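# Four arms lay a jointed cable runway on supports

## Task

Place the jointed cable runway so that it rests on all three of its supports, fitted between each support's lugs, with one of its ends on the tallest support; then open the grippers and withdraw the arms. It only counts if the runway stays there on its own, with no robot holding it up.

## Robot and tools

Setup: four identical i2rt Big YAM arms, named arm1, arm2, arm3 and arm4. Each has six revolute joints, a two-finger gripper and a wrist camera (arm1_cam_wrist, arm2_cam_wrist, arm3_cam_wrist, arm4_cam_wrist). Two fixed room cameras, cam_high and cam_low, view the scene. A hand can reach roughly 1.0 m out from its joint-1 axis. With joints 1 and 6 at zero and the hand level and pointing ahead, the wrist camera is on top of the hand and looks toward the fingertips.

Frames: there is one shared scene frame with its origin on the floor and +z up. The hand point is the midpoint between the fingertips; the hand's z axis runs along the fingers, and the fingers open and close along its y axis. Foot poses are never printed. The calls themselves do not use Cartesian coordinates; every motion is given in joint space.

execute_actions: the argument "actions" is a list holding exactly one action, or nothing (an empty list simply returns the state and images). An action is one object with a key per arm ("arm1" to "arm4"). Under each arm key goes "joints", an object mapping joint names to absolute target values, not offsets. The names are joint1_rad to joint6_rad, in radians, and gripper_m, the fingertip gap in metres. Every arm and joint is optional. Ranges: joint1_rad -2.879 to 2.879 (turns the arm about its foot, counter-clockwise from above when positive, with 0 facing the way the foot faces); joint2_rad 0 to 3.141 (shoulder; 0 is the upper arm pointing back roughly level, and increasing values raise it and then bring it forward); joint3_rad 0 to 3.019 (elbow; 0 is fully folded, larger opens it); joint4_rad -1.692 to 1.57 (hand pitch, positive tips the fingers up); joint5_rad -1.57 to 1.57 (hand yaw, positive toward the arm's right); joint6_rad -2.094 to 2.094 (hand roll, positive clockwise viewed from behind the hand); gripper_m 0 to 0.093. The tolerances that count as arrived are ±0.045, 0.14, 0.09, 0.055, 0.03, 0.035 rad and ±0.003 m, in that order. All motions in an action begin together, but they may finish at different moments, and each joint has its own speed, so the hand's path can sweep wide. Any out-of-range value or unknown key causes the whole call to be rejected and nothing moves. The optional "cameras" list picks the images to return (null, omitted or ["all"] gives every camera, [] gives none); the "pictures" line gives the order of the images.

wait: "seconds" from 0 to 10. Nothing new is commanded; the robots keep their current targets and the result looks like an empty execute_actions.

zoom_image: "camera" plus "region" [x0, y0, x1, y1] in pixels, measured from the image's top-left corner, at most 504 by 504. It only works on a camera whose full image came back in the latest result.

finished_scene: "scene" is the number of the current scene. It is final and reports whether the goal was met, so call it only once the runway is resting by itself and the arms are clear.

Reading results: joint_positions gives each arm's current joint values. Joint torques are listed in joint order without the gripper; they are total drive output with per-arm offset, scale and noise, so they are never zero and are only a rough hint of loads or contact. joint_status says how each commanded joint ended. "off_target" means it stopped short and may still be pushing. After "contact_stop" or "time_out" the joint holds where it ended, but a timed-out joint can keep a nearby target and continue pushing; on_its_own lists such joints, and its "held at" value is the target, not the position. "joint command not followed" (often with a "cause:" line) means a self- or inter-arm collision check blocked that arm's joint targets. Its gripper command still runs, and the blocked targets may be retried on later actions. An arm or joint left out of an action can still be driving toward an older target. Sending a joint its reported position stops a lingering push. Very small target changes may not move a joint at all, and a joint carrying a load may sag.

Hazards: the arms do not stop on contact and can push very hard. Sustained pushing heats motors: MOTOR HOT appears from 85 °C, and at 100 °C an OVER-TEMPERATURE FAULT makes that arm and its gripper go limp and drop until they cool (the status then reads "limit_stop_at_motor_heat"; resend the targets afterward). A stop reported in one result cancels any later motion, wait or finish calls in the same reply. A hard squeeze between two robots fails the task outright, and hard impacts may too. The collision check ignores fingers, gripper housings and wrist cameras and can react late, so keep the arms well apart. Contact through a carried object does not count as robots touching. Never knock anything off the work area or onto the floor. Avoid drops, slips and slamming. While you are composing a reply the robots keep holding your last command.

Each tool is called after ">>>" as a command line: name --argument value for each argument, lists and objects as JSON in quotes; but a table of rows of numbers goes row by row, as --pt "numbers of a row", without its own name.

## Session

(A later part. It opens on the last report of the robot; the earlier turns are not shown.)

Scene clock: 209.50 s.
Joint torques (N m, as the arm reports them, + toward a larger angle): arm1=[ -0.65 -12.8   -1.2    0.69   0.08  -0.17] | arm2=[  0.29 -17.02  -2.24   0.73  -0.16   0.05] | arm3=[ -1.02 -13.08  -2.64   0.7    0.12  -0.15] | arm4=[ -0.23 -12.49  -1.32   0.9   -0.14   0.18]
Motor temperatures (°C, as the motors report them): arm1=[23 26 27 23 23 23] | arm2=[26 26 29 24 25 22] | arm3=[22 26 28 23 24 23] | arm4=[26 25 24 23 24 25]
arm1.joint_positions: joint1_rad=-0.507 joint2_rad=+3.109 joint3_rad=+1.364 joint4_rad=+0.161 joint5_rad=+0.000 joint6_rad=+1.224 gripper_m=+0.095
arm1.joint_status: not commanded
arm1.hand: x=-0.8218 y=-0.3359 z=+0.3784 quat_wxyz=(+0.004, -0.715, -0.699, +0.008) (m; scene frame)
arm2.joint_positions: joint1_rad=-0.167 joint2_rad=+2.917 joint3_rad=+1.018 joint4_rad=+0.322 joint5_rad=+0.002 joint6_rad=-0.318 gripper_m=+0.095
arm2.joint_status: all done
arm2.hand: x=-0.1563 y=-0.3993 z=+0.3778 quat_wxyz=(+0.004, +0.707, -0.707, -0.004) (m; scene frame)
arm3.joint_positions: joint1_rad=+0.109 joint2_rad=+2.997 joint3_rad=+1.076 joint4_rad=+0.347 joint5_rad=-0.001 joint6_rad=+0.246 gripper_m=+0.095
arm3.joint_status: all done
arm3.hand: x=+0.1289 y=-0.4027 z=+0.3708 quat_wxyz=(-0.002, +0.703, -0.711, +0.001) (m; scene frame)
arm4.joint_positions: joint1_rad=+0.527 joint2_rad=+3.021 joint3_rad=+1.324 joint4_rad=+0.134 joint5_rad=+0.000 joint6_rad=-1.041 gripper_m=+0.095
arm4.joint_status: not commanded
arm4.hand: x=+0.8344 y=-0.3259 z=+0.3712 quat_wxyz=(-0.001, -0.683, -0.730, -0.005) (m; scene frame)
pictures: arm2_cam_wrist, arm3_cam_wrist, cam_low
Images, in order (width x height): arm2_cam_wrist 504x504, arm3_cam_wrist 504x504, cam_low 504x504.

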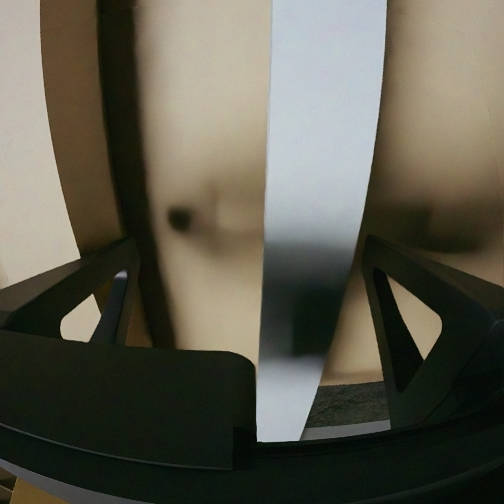

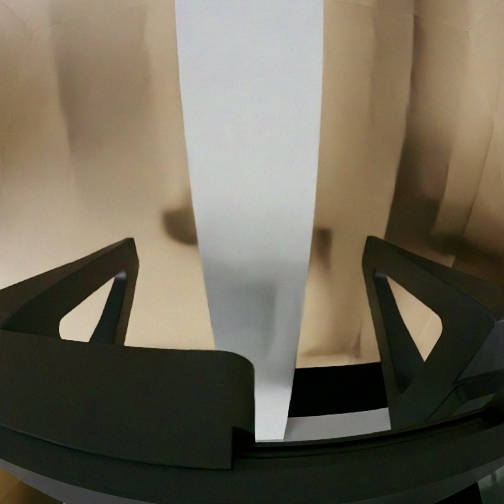

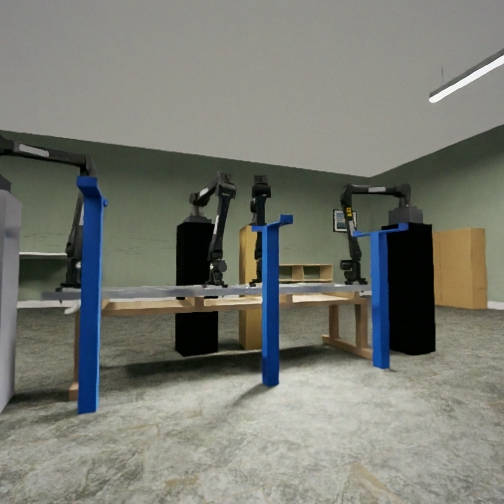

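>>> execute_actions --actions '[{"arm1":{"joints":{"gripper_m":0}},"arm2":{"joints":{"gripper_m":0}},"arm3":{"joints":{"gripper_m":0}},"arm4":{"joints":{"gripper_m":0}}}]'

Scene clock: 220.77 s.
Joint torques (N m, as the arm reports them, + toward a larger angle): arm1=[ -0.71 -13.13  -0.3    0.79  -0.27   0.11] | arm2=[  1.93 -16.56  -2.97   0.57  -1.47   0.16] | arm3=[ -1.   -12.41  -2.77   0.7   -0.16   0.01] | arm4=[  0.89 -12.73  -2.8    0.47  -0.35  -0.33]
Motor temperatures (°C, as the motors report them): arm1=[23 26 27 23 23 23] | arm2=[26 27 29 24 25 22] | arm3=[22 26 28 23 24 23] | arm4=[26 25 24 23 24 25]
arm1.joint_positions: joint1_rad=-0.506 joint2_rad=+3.117 joint3_rad=+1.351 joint4_rad=+0.158 joint5_rad=+0.009 joint6_rad=+1.197 gripper_m=+0.024
arm1.joint_status: gripper_m off_target (ended at +0.024, target +0.000)
arm1.hand: x=-0.8352 y=-0.3321 z=+0.3771 quat_wxyz=(+0.013, -0.705, -0.709, +0.016) (m; scene frame)
arm2.joint_positions: joint1_rad=-0.194 joint2_rad=+2.915 joint3_rad=+1.026 joint4_rad=+0.325 joint5_rad=+0.039 joint6_rad=-0.327 gripper_m=+0.024
arm2.joint_status: gripper_m off_target (ended at +0.024, target +0.000)
arm2.hand: x=-0.1409 y=-0.3976 z=+0.3771 quat_wxyz=(-0.010, +0.700, -0.714, +0.009) (m; scene frame)
arm3.joint_positions: joint1_rad=+0.108 joint2_rad=+2.997 joint3_rad=+1.076 joint4_rad=+0.348 joint5_rad=+0.006 joint6_rad=+0.229 gripper_m=+0.023
arm3.joint_status: gripper_m off_target (ended at +0.023, target +0.000)
arm3.hand: x=+0.1304 y=-0.4022 z=+0.3708 quat_wxyz=(-0.006, +0.709, -0.705, +0.003) (m; scene frame)
arm4.joint_positions: joint1_rad=+0.514 joint2_rad=+3.020 joint3_rad=+1.343 joint4_rad=+0.145 joint5_rad=+0.005 joint6_rad=-0.995 gripper_m=+0.024
arm4.joint_status: gripper_m off_target (ended at +0.024, target +0.000)
arm4.hand: x=+0.8181 y=-0.3299 z=+0.3707 quat_wxyz=(+0.005, -0.705, -0.709, +0.010) (m; scene frame)
pictures: arm1_cam_wrist, arm2_cam_wrist, arm3_cam_wrist, arm4_cam_wrist, cam_high, cam_low
Images, in order (width x height): arm1_cam_wrist 504x504, arm2_cam_wrist 504x504, arm3_cam_wrist 504x504, arm4_cam_wrist 504x504, cam_high 504x504, cam_low 504x504.

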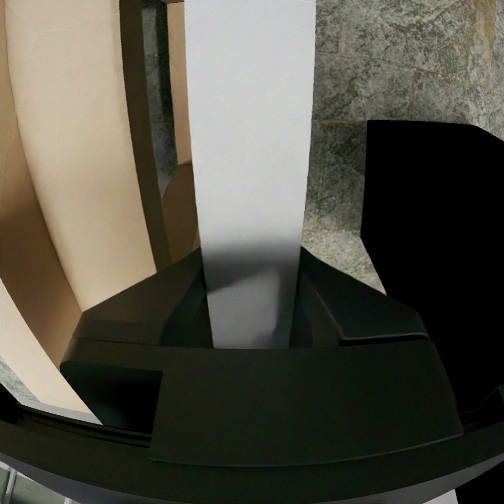

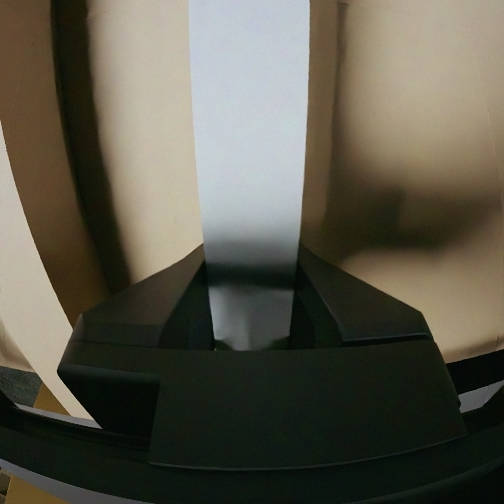

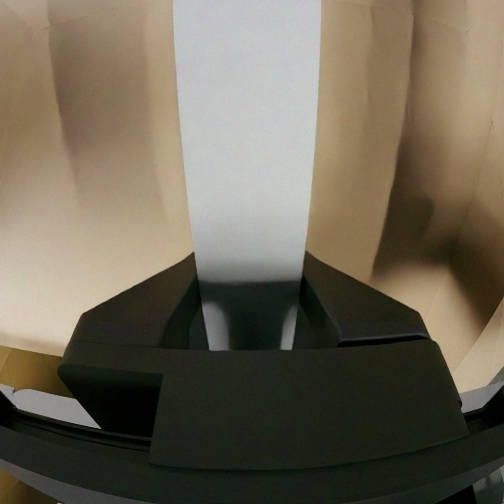

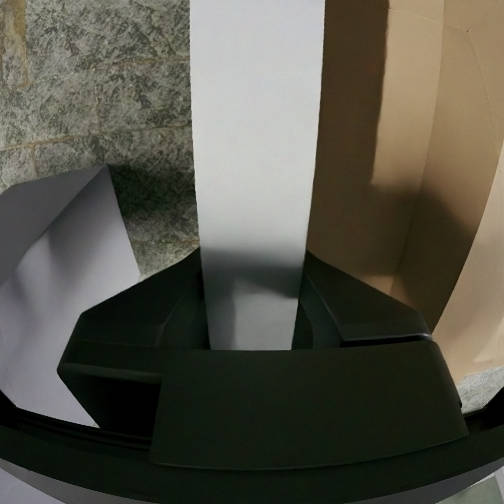

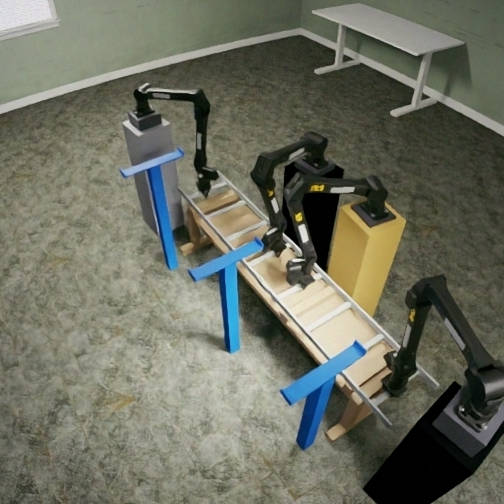

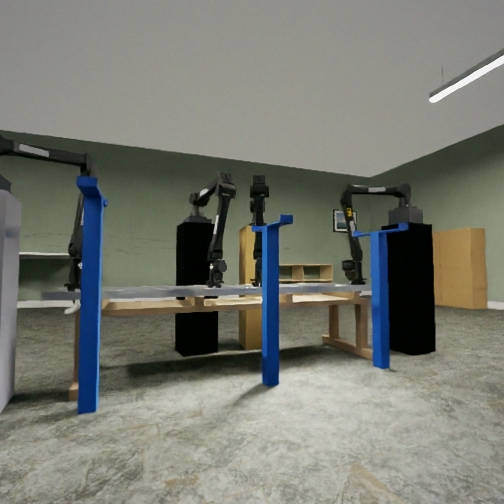

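>>> execute_actions --actions '[{"arm1":{"joints":{"joint2_rad":2.484,"joint3_rad":0.836,"joint4_rad":0.077}},"arm4":{"joints":{"joint2_rad":2.387,"joint3_rad":0.93,"joint4_rad":-0.114}},"arm2":{"joints":{"joint2_rad":2.177,"joint3_rad":0.608,"joint4_rad":0}},"arm3":{"joints":{"joint2_rad":2.277,"joint3_rad":0.615,"joint4_rad":0.091}}}]' --cameras '["cam_high","cam_low"]'

Scene clock: 245.13 s.
Joint torques (N m, as the arm reports them, + toward a larger angle): arm1=[ -0.61 -16.08  -2.15   0.03  -0.25   0.1 ] | arm2=[  1.32 -21.08  -2.08  -0.32  -1.12   0.01] | arm3=[ -0.96 -15.43  -2.84   0.18   0.3   -0.01] | arm4=[  0.3  -18.25  -1.26  -0.67  -0.59  -0.47]
Motor temperatures (°C, as the motors report them): arm1=[23 26 26 23 24 23] | arm2=[26 27 29 24 27 22] | arm3=[22 26 28 23 24 23] | arm4=[26 25 24 23 24 25]
arm1.joint_positions: joint1_rad=-0.507 joint2_rad=+2.547 joint3_rad=+0.848 joint4_rad=+0.082 joint5_rad=+0.008 joint6_rad=+1.197 gripper_m=+0.024
arm1.joint_status: all done
arm1.hand: x=-0.8391 y=-0.3283 z=+0.5876 quat_wxyz=(+0.017, -0.705, -0.709, +0.018) (m; scene frame)
arm2.joint_positions: joint1_rad=-0.181 joint2_rad=+2.249 joint3_rad=+0.635 joint4_rad=+0.020 joint5_rad=+0.028 joint6_rad=-0.313 gripper_m=+0.024
arm2.joint_status: all done
arm2.hand: x=-0.1429 y=-0.3951 z=+0.5921 quat_wxyz=(+0.005, +0.700, -0.714, +0.010) (m; scene frame)
arm3.joint_positions: joint1_rad=+0.108 joint2_rad=+2.344 joint3_rad=+0.637 joint4_rad=+0.098 joint5_rad=-0.006 joint6_rad=+0.230 gripper_m=+0.023
arm3.joint_status: all done
arm3.hand: x=+0.1274 y=-0.4047 z=+0.5875 quat_wxyz=(+0.009, +0.708, -0.706, +0.015) (m; scene frame)
arm4.joint_positions: joint1_rad=+0.519 joint2_rad=+2.454 joint3_rad=+0.947 joint4_rad=-0.087 joint5_rad=+0.011 joint6_rad=-0.983 gripper_m=+0.024
arm4.joint_status: all done
arm4.hand: x=+0.8145 y=-0.3333 z=+0.5786 quat_wxyz=(+0.002, -0.707, -0.707, -0.021) (m; scene frame)
pictures: cam_high, cam_low
Images, in order (width x height): cam_high 504x504, cam_low 504x504.

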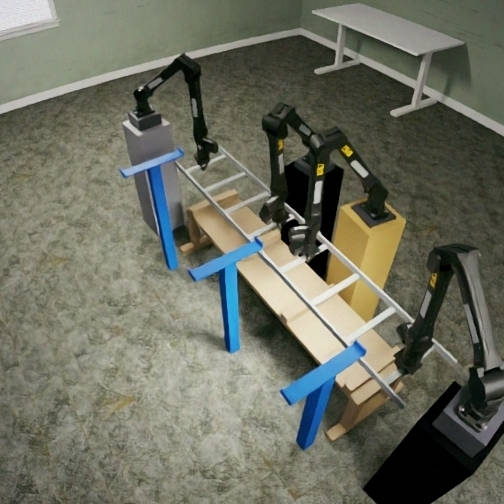

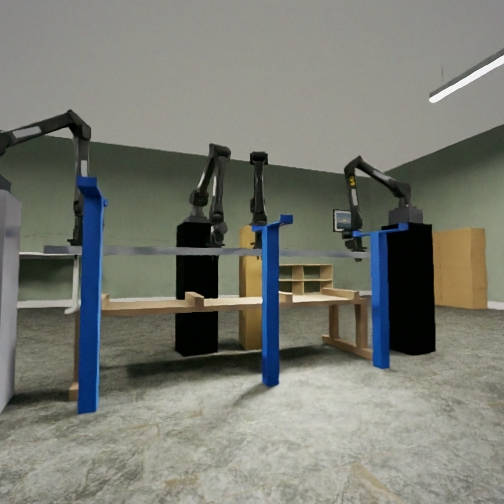

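>>> execute_actions --actions '[{"arm1":{"joints":{"joint2_rad":1.975,"joint3_rad":0.675,"joint4_rad":-0.27}},"arm4":{"joints":{"joint2_rad":1.945,"joint3_rad":0.82,"joint4_rad":-0.446}},"arm2":{"joints":{"joint2_rad":1.606,"joint3_rad":0.551,"joint4_rad":-0.516}},"arm3":{"joints":{"joint2_rad":1.68,"joint3_rad":0.518,"joint4_rad":-0.41}}}]' --cameras '[]'

>>> execute_actions --actions '[{"arm1":{"joints":{"joint2_rad":1.528,"joint3_rad":0.704,"joint4_rad":-0.747}},"arm4":{"joints":{"joint2_rad":1.584,"joint3_rad":0.886,"joint4_rad":-0.873}},"arm2":{"joints":{"joint2_rad":1.222,"joint3_rad":0.706,"joint4_rad":-1.087}},"arm3":{"joints":{"joint2_rad":1.237,"joint3_rad":0.643,"joint4_rad":-0.977}}}]'

Scene clock: 266.77 s.
Joint torques (N m, as the arm reports them, + toward a larger angle): arm1=[ -0.43 -14.23   3.04  -0.19  -0.55   0.08] | arm2=[  1.1  -17.3    4.4   -1.2   -0.77  -0.03] | arm3=[ -1.17 -12.08   3.53  -0.56   0.4   -0.04] | arm4=[ -0.12 -16.13   3.87  -0.8   -0.08  -0.6 ]
Motor temperatures (°C, as the motors report them): arm1=[23 27 26 23 24 23] | arm2=[26 27 28 24 27 22] | arm3=[22 26 28 23 24 23] | arm4=[26 26 24 23 24 25]
arm1.joint_positions: joint1_rad=-0.510 joint2_rad=+2.033 joint3_rad=+0.665 joint4_rad=-0.259 joint5_rad=+0.016 joint6_rad=+1.200 gripper_m=+0.024
arm1.joint_status: all done
arm1.hand: x=-0.8389 y=-0.3290 z=+0.7451 quat_wxyz=(+0.020, -0.707, -0.707, +0.023) (m; scene frame)
arm2.joint_positions: joint1_rad=-0.180 joint2_rad=+1.671 joint3_rad=+0.558 joint4_rad=-0.472 joint5_rad=+0.021 joint6_rad=-0.309 gripper_m=+0.024
arm2.joint_status: all done
arm2.hand: x=-0.1419 y=-0.3944 z=+0.7485 quat_wxyz=(+0.003, +0.699, -0.715, +0.006) (m; scene frame)
arm3.joint_positions: joint1_rad=+0.108 joint2_rad=+1.735 joint3_rad=+0.511 joint4_rad=-0.388 joint5_rad=-0.009 joint6_rad=+0.233 gripper_m=+0.023
arm3.joint_status: all done
arm3.hand: x=+0.1269 y=-0.4085 z=+0.7456 quat_wxyz=(+0.011, +0.707, -0.707, +0.015) (m; scene frame)
arm4.joint_positions: joint1_rad=+0.527 joint2_rad=+2.003 joint3_rad=+0.818 joint4_rad=-0.416 joint5_rad=-0.002 joint6_rad=-0.973 gripper_m=+0.024
arm4.joint_status: all done
arm4.hand: x=+0.8140 y=-0.3401 z=+0.7332 quat_wxyz=(-0.005, -0.708, -0.706, -0.024) (m; scene frame)
pictures: none
No camera images: the call's "cameras" was empty. Leave "cameras" out to get every camera's image.

Scene clock: 269.37 s.
Joint torques (N m, as the arm reports them, + toward a larger angle): arm1=[  1.07 -11.25   9.35  -1.36  -1.26   0.24] | arm2=[  1.15 -13.13  12.15  -3.73  -0.78  -0.05] | arm3=[-1.11 -8.67 10.54 -1.44  0.72 -0.07] | arm4=[ -1.   -14.04   9.47  -1.82   0.44  -0.69]
Motor temperatures (°C, as the motors report them): arm1=[23 27 27 23 24 23] | arm2=[26 27 29 24 27 22] | arm3=[22 26 28 23 24 23] | arm4=[26 26 24 23 24 25]
arm1.joint_positions: joint1_rad=-0.527 joint2_rad=+1.573 joint3_rad=+0.668 joint4_rad=-0.706 joint5_rad=+0.033 joint6_rad=+1.184 gripper_m=+0.024
arm1.joint_status: all done
arm1.hand: x=-0.8393 y=-0.3363 z=+0.8890 quat_wxyz=(+0.010, -0.708, -0.706, +0.028) (m; scene frame)
arm2.joint_positions: joint1_rad=-0.178 joint2_rad=+1.277 joint3_rad=+0.667 joint4_rad=-0.972 joint5_rad=+0.020 joint6_rad=-0.307 gripper_m=+0.024
arm2.joint_status: joint4_rad time_out (moved -0.500 of -0.615); the others done
arm2.on_its_own: joint4_rad reads -0.972 and still pushes toward -1.087 since a time_out
arm2.hand: x=-0.1426 y=-0.3998 z=+0.8844 quat_wxyz=(+0.002, +0.699, -0.715, +0.005) (m; scene frame)
arm3.joint_positions: joint1_rad=+0.110 joint2_rad=+1.278 joint3_rad=+0.595 joint4_rad=-0.936 joint5_rad=-0.018 joint6_rad=+0.236 gripper_m=+0.023
arm3.joint_status: all done
arm3.hand: x=+0.1260 y=-0.4179 z=+0.8838 quat_wxyz=(+0.017, +0.707, -0.707, +0.016) (m; scene frame)
arm4.joint_positions: joint1_rad=+0.537 joint2_rad=+1.636 joint3_rad=+0.862 joint4_rad=-0.821 joint5_rad=-0.014 joint6_rad=-0.964 gripper_m=+0.024
arm4.joint_status: all done
arm4.hand: x=+0.8126 y=-0.3486 z=+0.8782 quat_wxyz=(-0.010, -0.708, -0.706, -0.019) (m; scene frame)
pictures: arm1_cam_wrist, arm2_cam_wrist, arm3_cam_wrist, arm4_cam_wrist, cam_high, cam_low
Images, in order (width x height): arm1_cam_wrist 504x504, arm2_cam_wrist 504x504, arm3_cam_wrist 504x504, arm4_cam_wrist 504x504, cam_high 504x504, cam_low 504x504.

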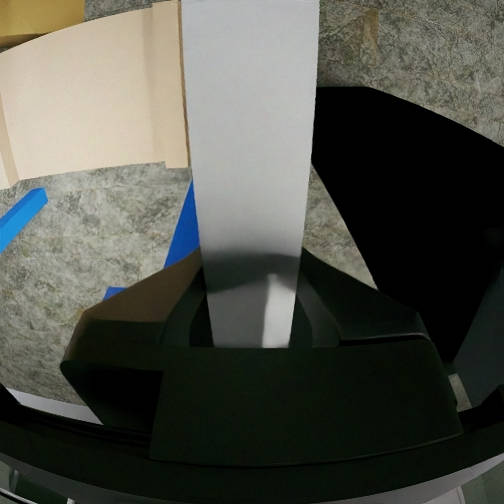

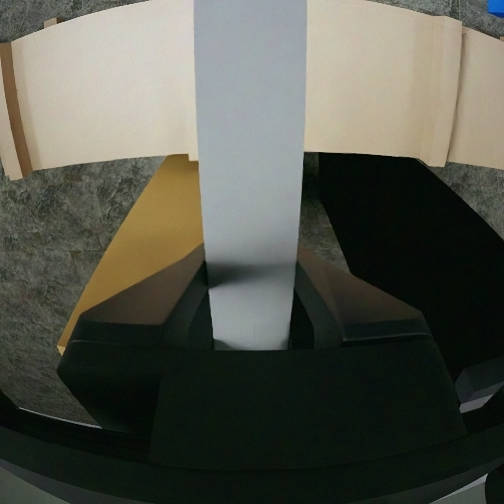

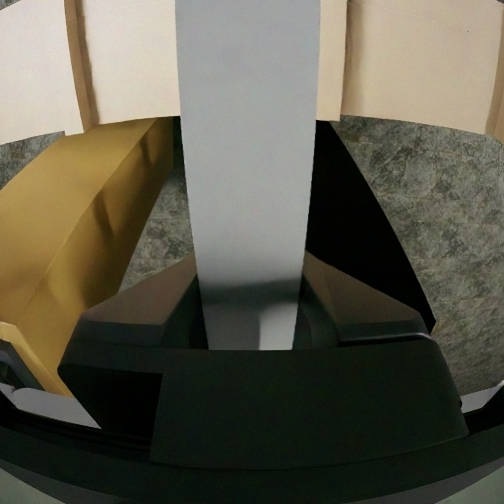

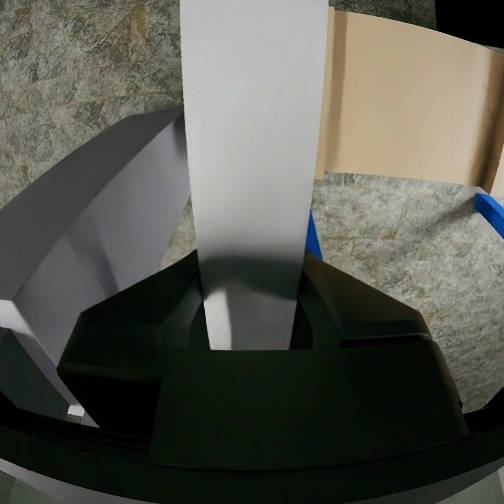

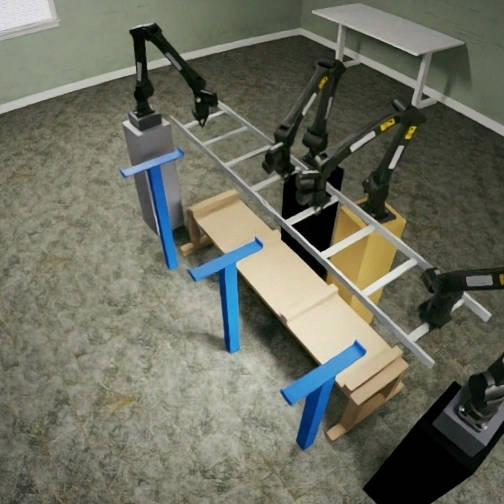

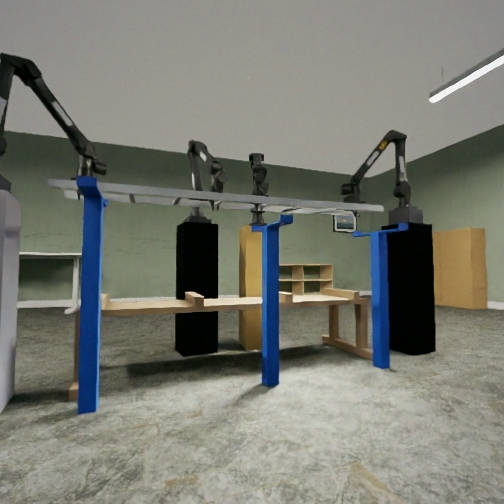

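>>> execute_actions --actions '[{"arm1":{"joints":{"joint1_rad":0.025,"joint6_rad":1.73,"joint2_rad":1.322,"joint3_rad":0.70,"joint4_rad":-0.949}},"arm4":{"joints":{"joint1_rad":0.096,"joint6_rad":-1.40,"joint2_rad":1.351,"joint3_rad":0.826,"joint4_rad":-1.046}},"arm2":{"joints":{"joint1_rad":-0.058,"joint6_rad":-0.19,"joint2_rad":1.541,"joint3_rad":1.168,"joint4_rad":-1.198}},"arm3":{"joints":{"joint1_rad":0.016,"joint6_rad":0.14,"joint2_rad":1.538,"joint3_rad":1.094,"joint4_rad":-1.127}}}]'

Scene clock: 295.27 s.
Joint torques (N m, as the arm reports them, + toward a larger angle): arm1=[  2.77 -10.35  10.24  -0.58  -1.51   0.32] | arm2=[  0.   -23.79  14.11  -2.84   0.09  -0.14] | arm3=[ -2.84 -16.72  11.23  -1.64   0.48  -0.33] | arm4=[ -3.12 -12.14  10.65  -0.52   1.46  -0.24]
Motor temperatures (°C, as the motors report them): arm1=[23 26 28 23 25 24] | arm2=[26 27 32 25 26 22] | arm3=[22 26 32 23 24 23] | arm4=[26 25 25 23 24 25]
arm1.joint_positions: joint1_rad=-0.021 joint2_rad=+1.375 joint3_rad=+0.668 joint4_rad=-0.930 joint5_rad=+0.039 joint6_rad=+1.697 gripper_m=+0.024
arm1.joint_status: joint1_rad time_out (moved +0.506 of +0.552); the others done
arm1.on_its_own: joint1_rad reads -0.021 and still pushes toward +0.025 since a time_out
arm1.hand: x=-0.8422 y=-0.1832 z=+0.9461 quat_wxyz=(+0.003, -0.709, -0.704, +0.043) (m; scene frame)
arm2.joint_positions: joint1_rad=-0.063 joint2_rad=+1.631 joint3_rad=+1.110 joint4_rad=-1.109 joint5_rad=-0.004 joint6_rad=-0.182 gripper_m=+0.024
arm2.joint_status: joint4_rad time_out (moved -0.137 of -0.226); the others done
arm2.on_its_own: joint4_rad reads -1.109 and still pushes toward -1.198 since a time_out
arm2.hand: x=-0.1480 y=-0.2513 z=+0.9068 quat_wxyz=(+0.027, +0.695, -0.718, +0.008) (m; scene frame)
arm3.joint_positions: joint1_rad=+0.043 joint2_rad=+1.616 joint3_rad=+1.043 joint4_rad=-1.084 joint5_rad=-0.011 joint6_rad=+0.168 gripper_m=+0.023
arm3.joint_status: all done
arm3.hand: x=+0.1201 y=-0.2716 z=+0.9119 quat_wxyz=(+0.026, +0.707, -0.706, +0.032) (m; scene frame)
arm4.joint_positions: joint1_rad=+0.126 joint2_rad=+1.412 joint3_rad=+0.801 joint4_rad=-1.025 joint5_rad=-0.039 joint6_rad=-1.374 gripper_m=+0.024
arm4.joint_status: all done
arm4.hand: x=+0.8060 y=-0.1997 z=+0.9394 quat_wxyz=(-0.036, -0.708, -0.705, -0.025) (m; scene frame)
pictures: arm1_cam_wrist, arm2_cam_wrist, arm3_cam_wrist, arm4_cam_wrist, cam_high, cam_low
Images, in order (width x height): arm1_cam_wrist 504x504, arm2_cam_wrist 504x504, arm3_cam_wrist 504x504, arm4_cam_wrist 504x504, cam_high 504x504, cam_low 504x504.

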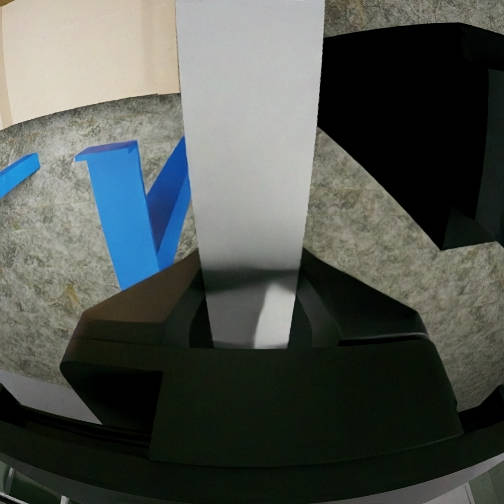

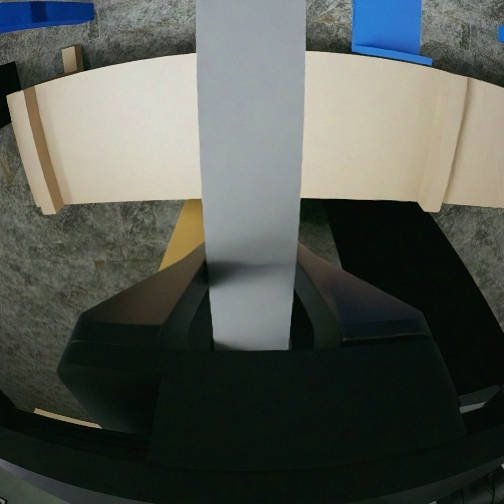

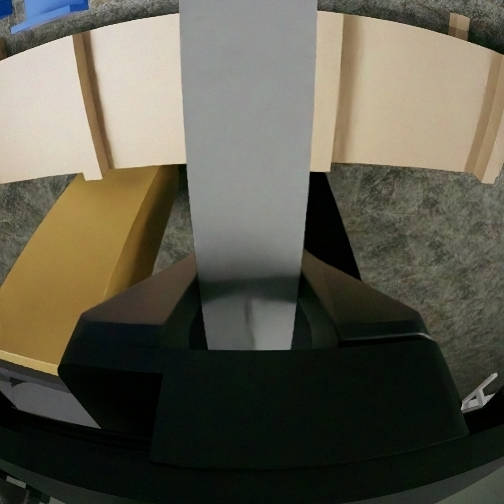

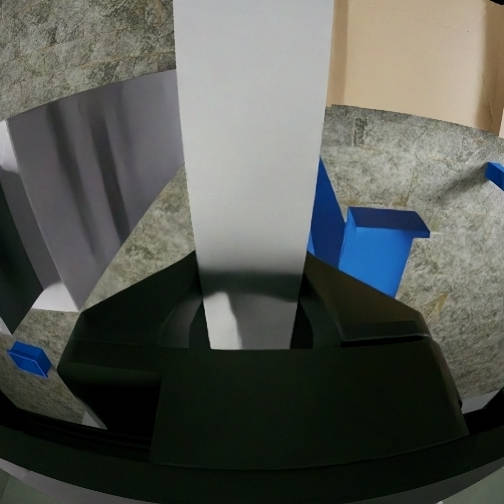

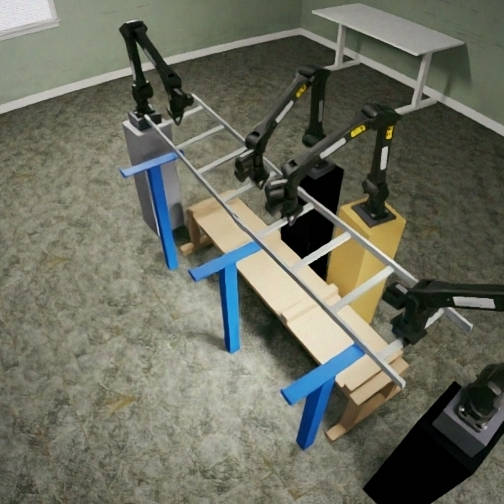

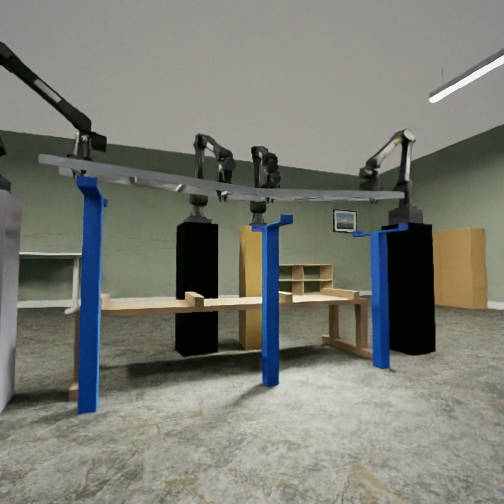

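>>> execute_actions --actions '[{"arm1":{"joints":{"joint1_rad":0.45,"joint6_rad":2.09,"joint5_rad":0,"joint2_rad":1.40,"joint3_rad":0.80,"joint4_rad":-0.95}},"arm4":{"joints":{"joint1_rad":-0.32,"joint6_rad":-1.81,"joint5_rad":0,"joint2_rad":1.33,"joint3_rad":0.85,"joint4_rad":-1.07}},"arm2":{"joints":{"joint1_rad":-0.009,"joint6_rad":-0.14,"joint2_rad":1.79,"joint3_rad":1.57,"joint4_rad":-1.35}},"arm3":{"joints":{"joint1_rad":-0.03,"joint6_rad":0.10,"joint2_rad":1.785,"joint3_rad":1.495,"joint4_rad":-1.28}}}]'

Scene clock: 323.30 s.
Joint torques (N m, as the arm reports them, + toward a larger angle): arm1=[  6.31 -11.53  11.84  -0.72  -2.61   0.08] | arm2=[  0.26 -32.8   14.4   -3.53   0.16  -0.1 ] | arm3=[ -3.74 -23.02  11.42  -2.08   0.58  -0.32] | arm4=[ -4.95 -13.    12.41  -1.26   1.74  -0.35]
Motor temperatures (°C, as the motors report them): arm1=[23 26 29 23 26 24] | arm2=[26 28 34 25 26 22] | arm3=[22 27 33 23 24 23] | arm4=[26 25 26 23 26 25]
arm1.joint_positions: joint1_rad=+0.362 joint2_rad=+1.454 joint3_rad=+0.749 joint4_rad=-0.928 joint5_rad=+0.065 joint6_rad=+2.071 gripper_m=+0.024
arm1.joint_status: joint1_rad time_out (moved +0.383 of +0.471); joint5_rad time_out (moved +0.026 of -0.039); the others done
joint sent to its limit — the command would take arm1.joint6_rad past its upper limit, so that joint was sent only as far as its limit.
arm1.on_its_own: joint1_rad reads +0.362 and still pushes toward +0.450 since a time_out; joint5_rad reads +0.065 and still pushes toward +0.000 since a time_out
arm1.hand: x=-0.8426 y=-0.0663 z=+0.9452 quat_wxyz=(-0.025, -0.706, -0.707, +0.044) (m; scene frame)
arm2.joint_positions: joint1_rad=-0.014 joint2_rad=+1.914 joint3_rad=+1.512 joint4_rad=-1.245 joint5_rad=-0.006 joint6_rad=-0.135 gripper_m=+0.024
arm2.joint_status: joint4_rad time_out (moved -0.137 of -0.241); the others done
arm2.on_its_own: joint4_rad reads -1.245 and still pushes toward -1.350 since a time_out
arm2.hand: x=-0.1493 y=-0.1319 z=+0.9086 quat_wxyz=(+0.034, +0.695, -0.718, +0.013) (m; scene frame)
arm3.joint_positions: joint1_rad=+0.007 joint2_rad=+1.892 joint3_rad=+1.448 joint4_rad=-1.230 joint5_rad=-0.014 joint6_rad=+0.127 gripper_m=+0.023
arm3.joint_status: all done
arm3.hand: x=+0.1181 y=-0.1515 z=+0.9186 quat_wxyz=(+0.033, +0.708, -0.705, +0.037) (m; scene frame)
arm4.joint_positions: joint1_rad=-0.270 joint2_rad=+1.405 joint3_rad=+0.806 joint4_rad=-1.034 joint5_rad=-0.046 joint6_rad=-1.775 gripper_m=+0.024
arm4.joint_status: joint1_rad time_out (moved -0.396 of -0.446); joint5_rad time_out (moved -0.007 of +0.039); joint6_rad time_out (moved -0.401 of -0.436); the others done
arm4.on_its_own: joint1_rad reads -0.270 and still pushes toward -0.320 since a time_out; joint5_rad reads -0.046 and still pushes toward +0.000 since a time_out; joint6_rad reads -1.775 and still pushes toward -1.810 since a time_out
arm4.hand: x=+0.8030 y=-0.0727 z=+0.9444 quat_wxyz=(-0.040, -0.706, -0.707, -0.007) (m; scene frame)
pictures: arm1_cam_wrist, arm2_cam_wrist, arm3_cam_wrist, arm4_cam_wrist, cam_high, cam_low
Images, in order (width x height): arm1_cam_wrist 504x504, arm2_cam_wrist 504x504, arm3_cam_wrist 504x504, arm4_cam_wrist 504x504, cam_high 504x504, cam_low 504x504.

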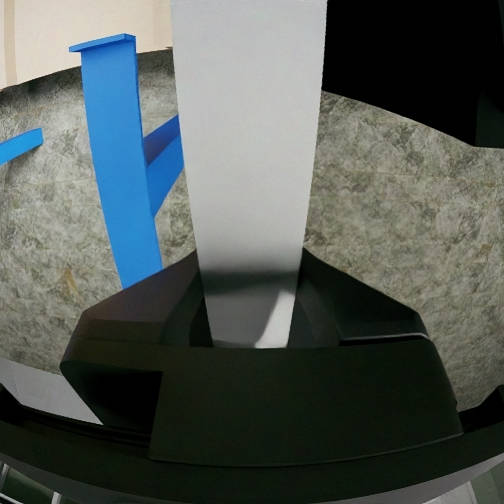

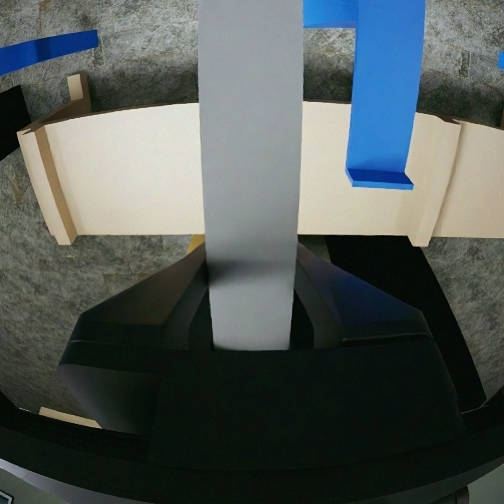

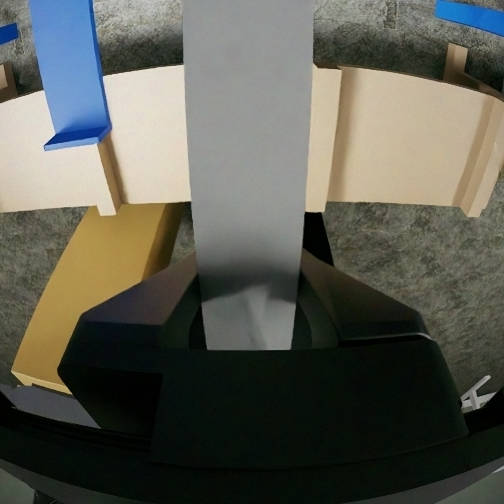

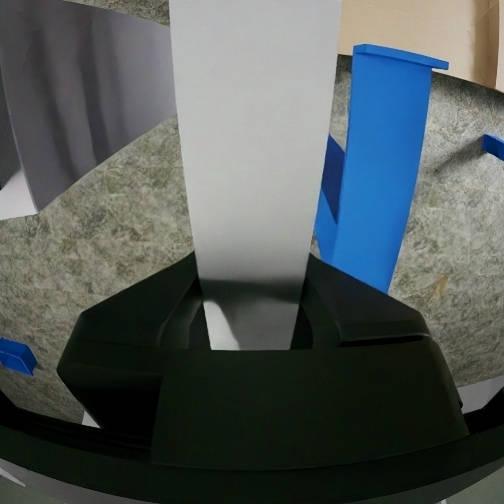

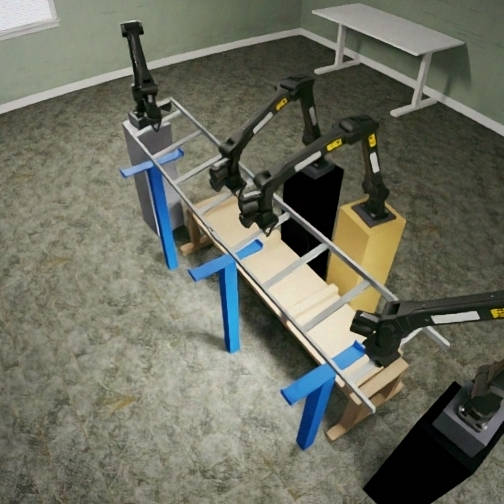

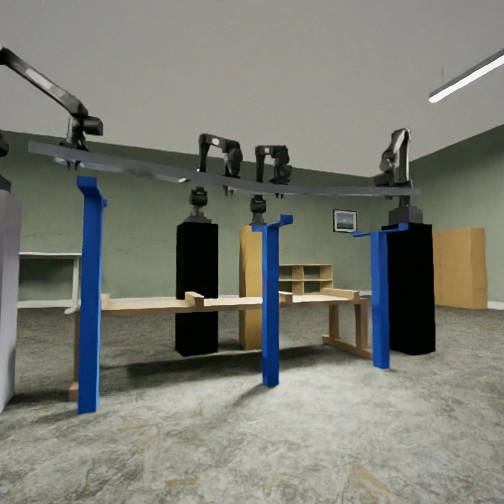

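>>> execute_actions --actions '[{"arm1":{"joints":{"joint1_rad":0.48,"joint6_rad":2.094,"joint2_rad":1.59,"joint3_rad":1.03,"joint4_rad":-0.98}},"arm4":{"joints":{"joint1_rad":-0.57,"joint6_rad":-2.06,"joint2_rad":1.17,"joint3_rad":0.75,"joint4_rad":-1.11}},"arm2":{"joints":{"joint1_rad":-0.115,"joint6_rad":-0.25,"joint2_rad":1.90,"joint3_rad":1.79,"joint4_rad":-1.40}},"arm3":{"joints":{"joint1_rad":-0.19,"joint6_rad":-0.06,"joint2_rad":1.86,"joint3_rad":1.635,"joint4_rad":-1.31}}}]'

Scene clock: 364.53 s.
Joint torques (N m, as the arm reports them, + toward a larger angle): arm1=[  8.02 -15.21  11.85  -0.89  -3.38   0.01] | arm2=[ -0.05 -36.71  16.37  -3.52   0.    -0.12] | arm3=[ -5.2  -24.26  12.67  -1.99   0.6   -0.47] | arm4=[-5.28 -9.76 13.08  0.34  2.12 -0.33]
Motor temperatures (°C, as the motors report them): arm1=[23 26 30 23 31 24] | arm2=[26 30 35 25 25 22] | arm3=[22 29 34 23 24 23] | arm4=[26 25 28 23 27 25]
arm1.joint_positions: joint1_rad=+0.372 joint2_rad=+1.655 joint3_rad=+0.982 joint4_rad=-0.954 joint5_rad=+0.084 joint6_rad=+2.077 gripper_m=+0.024
arm1.joint_status: joint1_rad time_out (moved +0.010 of +0.118); the others done
joint sent to its limit — the command would take arm1.joint6_rad past its upper limit, so that joint was sent only as far as its limit.
arm1.on_its_own: joint1_rad reads +0.372 and still pushes toward +0.480 since a time_out; joint5_rad reads +0.084 and still pushes toward +0.000 since a time_out
arm1.hand: x=-0.7682 y=-0.0246 z=+0.9417 quat_wxyz=(-0.035, -0.704, -0.708, +0.043) (m; scene frame)
arm2.joint_positions: joint1_rad=-0.122 joint2_rad=+2.042 joint3_rad=+1.714 joint4_rad=-1.297 joint5_rad=-0.001 joint6_rad=-0.242 gripper_m=+0.024
arm2.joint_status: joint2_rad time_out (moved +0.128 of -0.014); joint4_rad time_out (moved -0.051 of -0.155); the others done
arm2.on_its_own: joint2_rad reads +2.042 and still pushes toward +1.900 since a time_out; joint4_rad reads -1.297 and still pushes toward -1.400 since a time_out
arm2.hand: x=-0.0757 y=-0.0907 z=+0.9067 quat_wxyz=(+0.025, +0.695, -0.718, +0.006) (m; scene frame)
arm3.joint_positions: joint1_rad=-0.136 joint2_rad=+1.968 joint3_rad=+1.575 joint4_rad=-1.259 joint5_rad=-0.014 joint6_rad=-0.018 gripper_m=+0.023
arm3.joint_status: joint1_rad time_out (moved -0.143 of -0.197); joint6_rad time_out (moved -0.145 of -0.187); the others done
arm3.on_its_own: joint1_rad reads -0.136 and still pushes toward -0.190 since a time_out; joint6_rad reads -0.018 and still pushes toward -0.060 since a time_out
arm3.hand: x=+0.1931 y=-0.1084 z=+0.9212 quat_wxyz=(+0.031, +0.709, -0.704, +0.023) (m; scene frame)
arm4.joint_positions: joint1_rad=-0.515 joint2_rad=+1.232 joint3_rad=+0.702 joint4_rad=-1.110 joint5_rad=-0.055 joint6_rad=-2.026 gripper_m=+0.024
arm4.joint_status: joint1_rad time_out (moved -0.246 of -0.300); the others done
arm4.on_its_own: joint1_rad reads -0.515 and still pushes toward -0.570 since a time_out; joint5_rad reads -0.055 and still pushes toward +0.000 since a time_out
arm4.hand: x=+0.8741 y=-0.0210 z=+0.9635 quat_wxyz=(-0.043, -0.704, -0.708, +0.006) (m; scene frame)
pictures: arm1_cam_wrist, arm2_cam_wrist, arm3_cam_wrist, arm4_cam_wrist, cam_high, cam_low
Images, in order (width x height): arm1_cam_wrist 504x504, arm2_cam_wrist 504x504, arm3_cam_wrist 504x504, arm4_cam_wrist 504x504, cam_high 504x504, cam_low 504x504.

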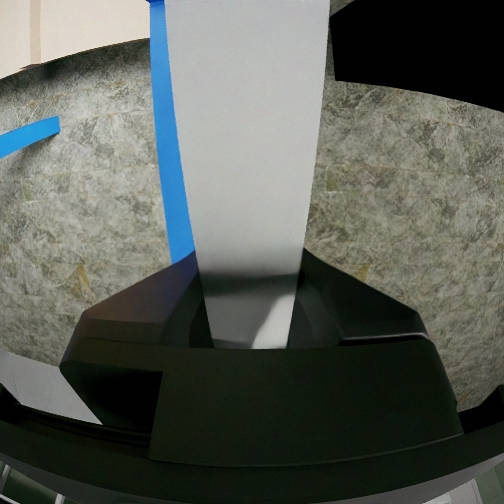

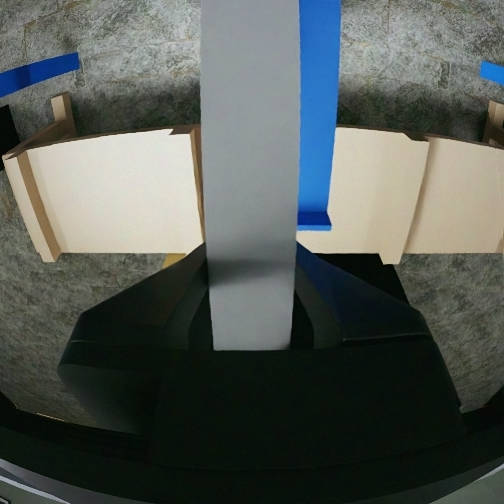

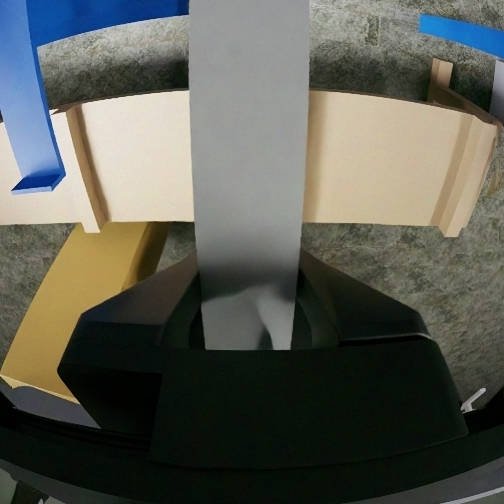

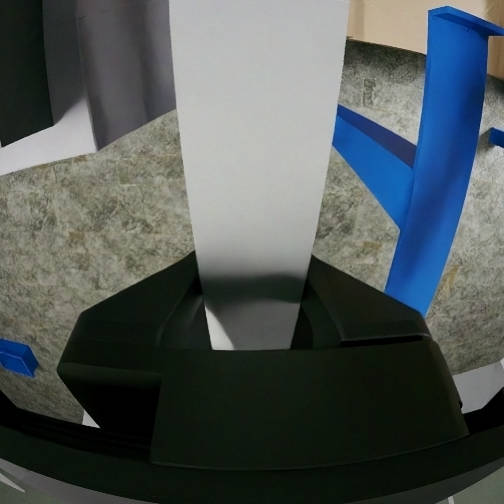

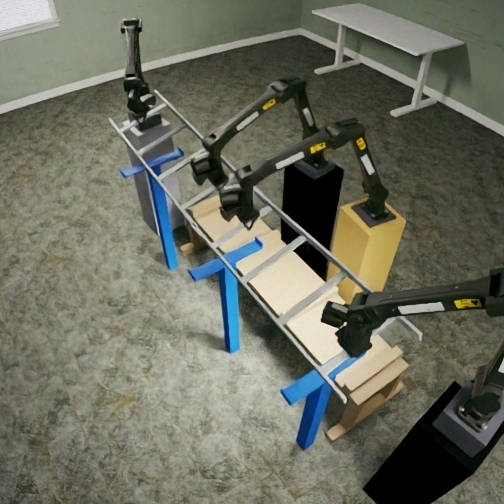

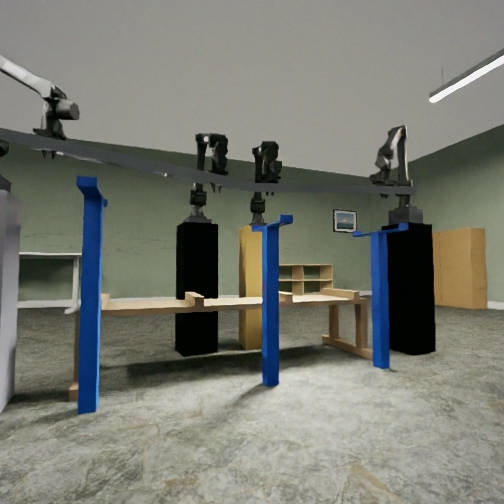

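>>> execute_actions --actions '[{"arm1":{"joints":{"joint1_rad":0.40,"joint6_rad":2.09,"joint2_rad":1.42,"joint3_rad":0.79,"joint4_rad":-0.94}},"arm4":{"joints":{"joint1_rad":-0.40,"joint6_rad":-1.90,"joint2_rad":1.36,"joint3_rad":0.86,"joint4_rad":-1.07}},"arm2":{"joints":{"joint1_rad":-0.0,"joint6_rad":-0.13,"joint2_rad":1.84,"joint3_rad":1.62,"joint4_rad":-1.35}},"arm3":{"joints":{"joint1_rad":-0.02,"joint6_rad":0.10,"joint2_rad":1.83,"joint3_rad":1.53,"joint4_rad":-1.27}}}]' --cameras '["cam_high","cam_low"]'

Scene clock: 386.03 s.
Joint torques (N m, as the arm reports them, + toward a larger angle): arm1=[  2.4  -12.29  10.23  -0.54  -1.89   0.17] | arm2=[  0.67 -35.04  13.48  -1.58  -0.05   0.06] | arm3=[ -2.69 -23.82  10.8   -1.33   0.33  -0.12] | arm4=[ -3.8  -11.64  11.48  -1.37   1.79  -0.11]
Motor temperatures (°C, as the motors report them): arm1=[23 27 30 23 35 24] | arm2=[26 31 37 25 25 22] | arm3=[22 29 35 23 24 23] | arm4=[26 25 28 23 28 25]
arm1.joint_positions: joint1_rad=+0.358 joint2_rad=+1.481 joint3_rad=+0.756 joint4_rad=-0.923 joint5_rad=+0.048 joint6_rad=+2.063 gripper_m=+0.024
arm1.joint_status: all done
joint sent to its limit — the command would take arm1.joint6_rad past its upper limit, so that joint was sent only as far as its limit.
arm1.on_its_own: joint5_rad reads +0.048 and still pushes toward +0.000 since a time_out; joint5_rad moved -0.036 toward your old target +0.000
arm1.hand: x=-0.8425 y=-0.0641 z=+0.9385 quat_wxyz=(-0.014, -0.704, -0.708, +0.049) (m; scene frame)
arm2.joint_positions: joint1_rad=-0.011 joint2_rad=+1.983 joint3_rad=+1.574 joint4_rad=-1.302 joint5_rad=+0.000 joint6_rad=-0.140 gripper_m=+0.024
arm2.joint_status: joint2_rad time_out (moved -0.060 of -0.202); the others done
arm2.on_its_own: joint2_rad reads +1.983 and still pushes toward +1.840 since a time_out
arm2.hand: x=-0.1493 y=-0.1260 z=+0.8939 quat_wxyz=(+0.057, +0.698, -0.713, +0.035) (m; scene frame)
arm3.joint_positions: joint1_rad=+0.005 joint2_rad=+1.941 joint3_rad=+1.490 joint4_rad=-1.235 joint5_rad=-0.007 joint6_rad=+0.106 gripper_m=+0.023
arm3.joint_status: all done
arm3.hand: x=+0.1189 y=-0.1392 z=+0.9068 quat_wxyz=(+0.035, +0.714, -0.697, +0.043) (m; scene frame)
arm4.joint_positions: joint1_rad=-0.363 joint2_rad=+1.412 joint3_rad=+0.827 joint4_rad=-1.030 joint5_rad=-0.047 joint6_rad=-1.885 gripper_m=+0.024
arm4.joint_status: all done
arm4.on_its_own: joint5_rad reads -0.047 and still pushes toward +0.000 since a time_out
arm4.hand: x=+0.7997 y=-0.0402 z=+0.9492 quat_wxyz=(-0.031, -0.700, -0.713, +0.002) (m; scene frame)
pictures: cam_high, cam_low
Images, in order (width x height): cam_high 504x504, cam_low 504x504.

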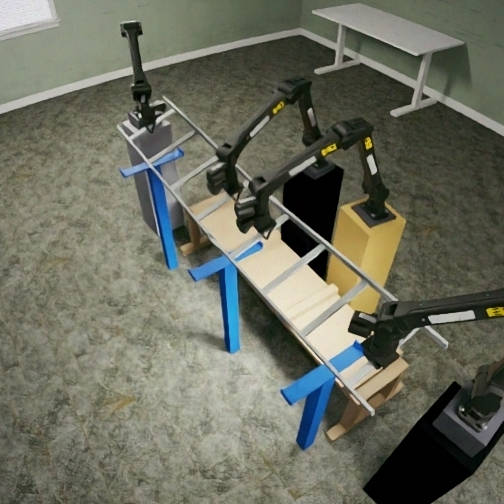

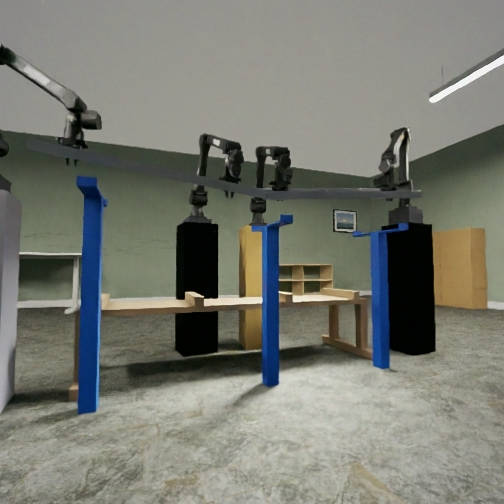

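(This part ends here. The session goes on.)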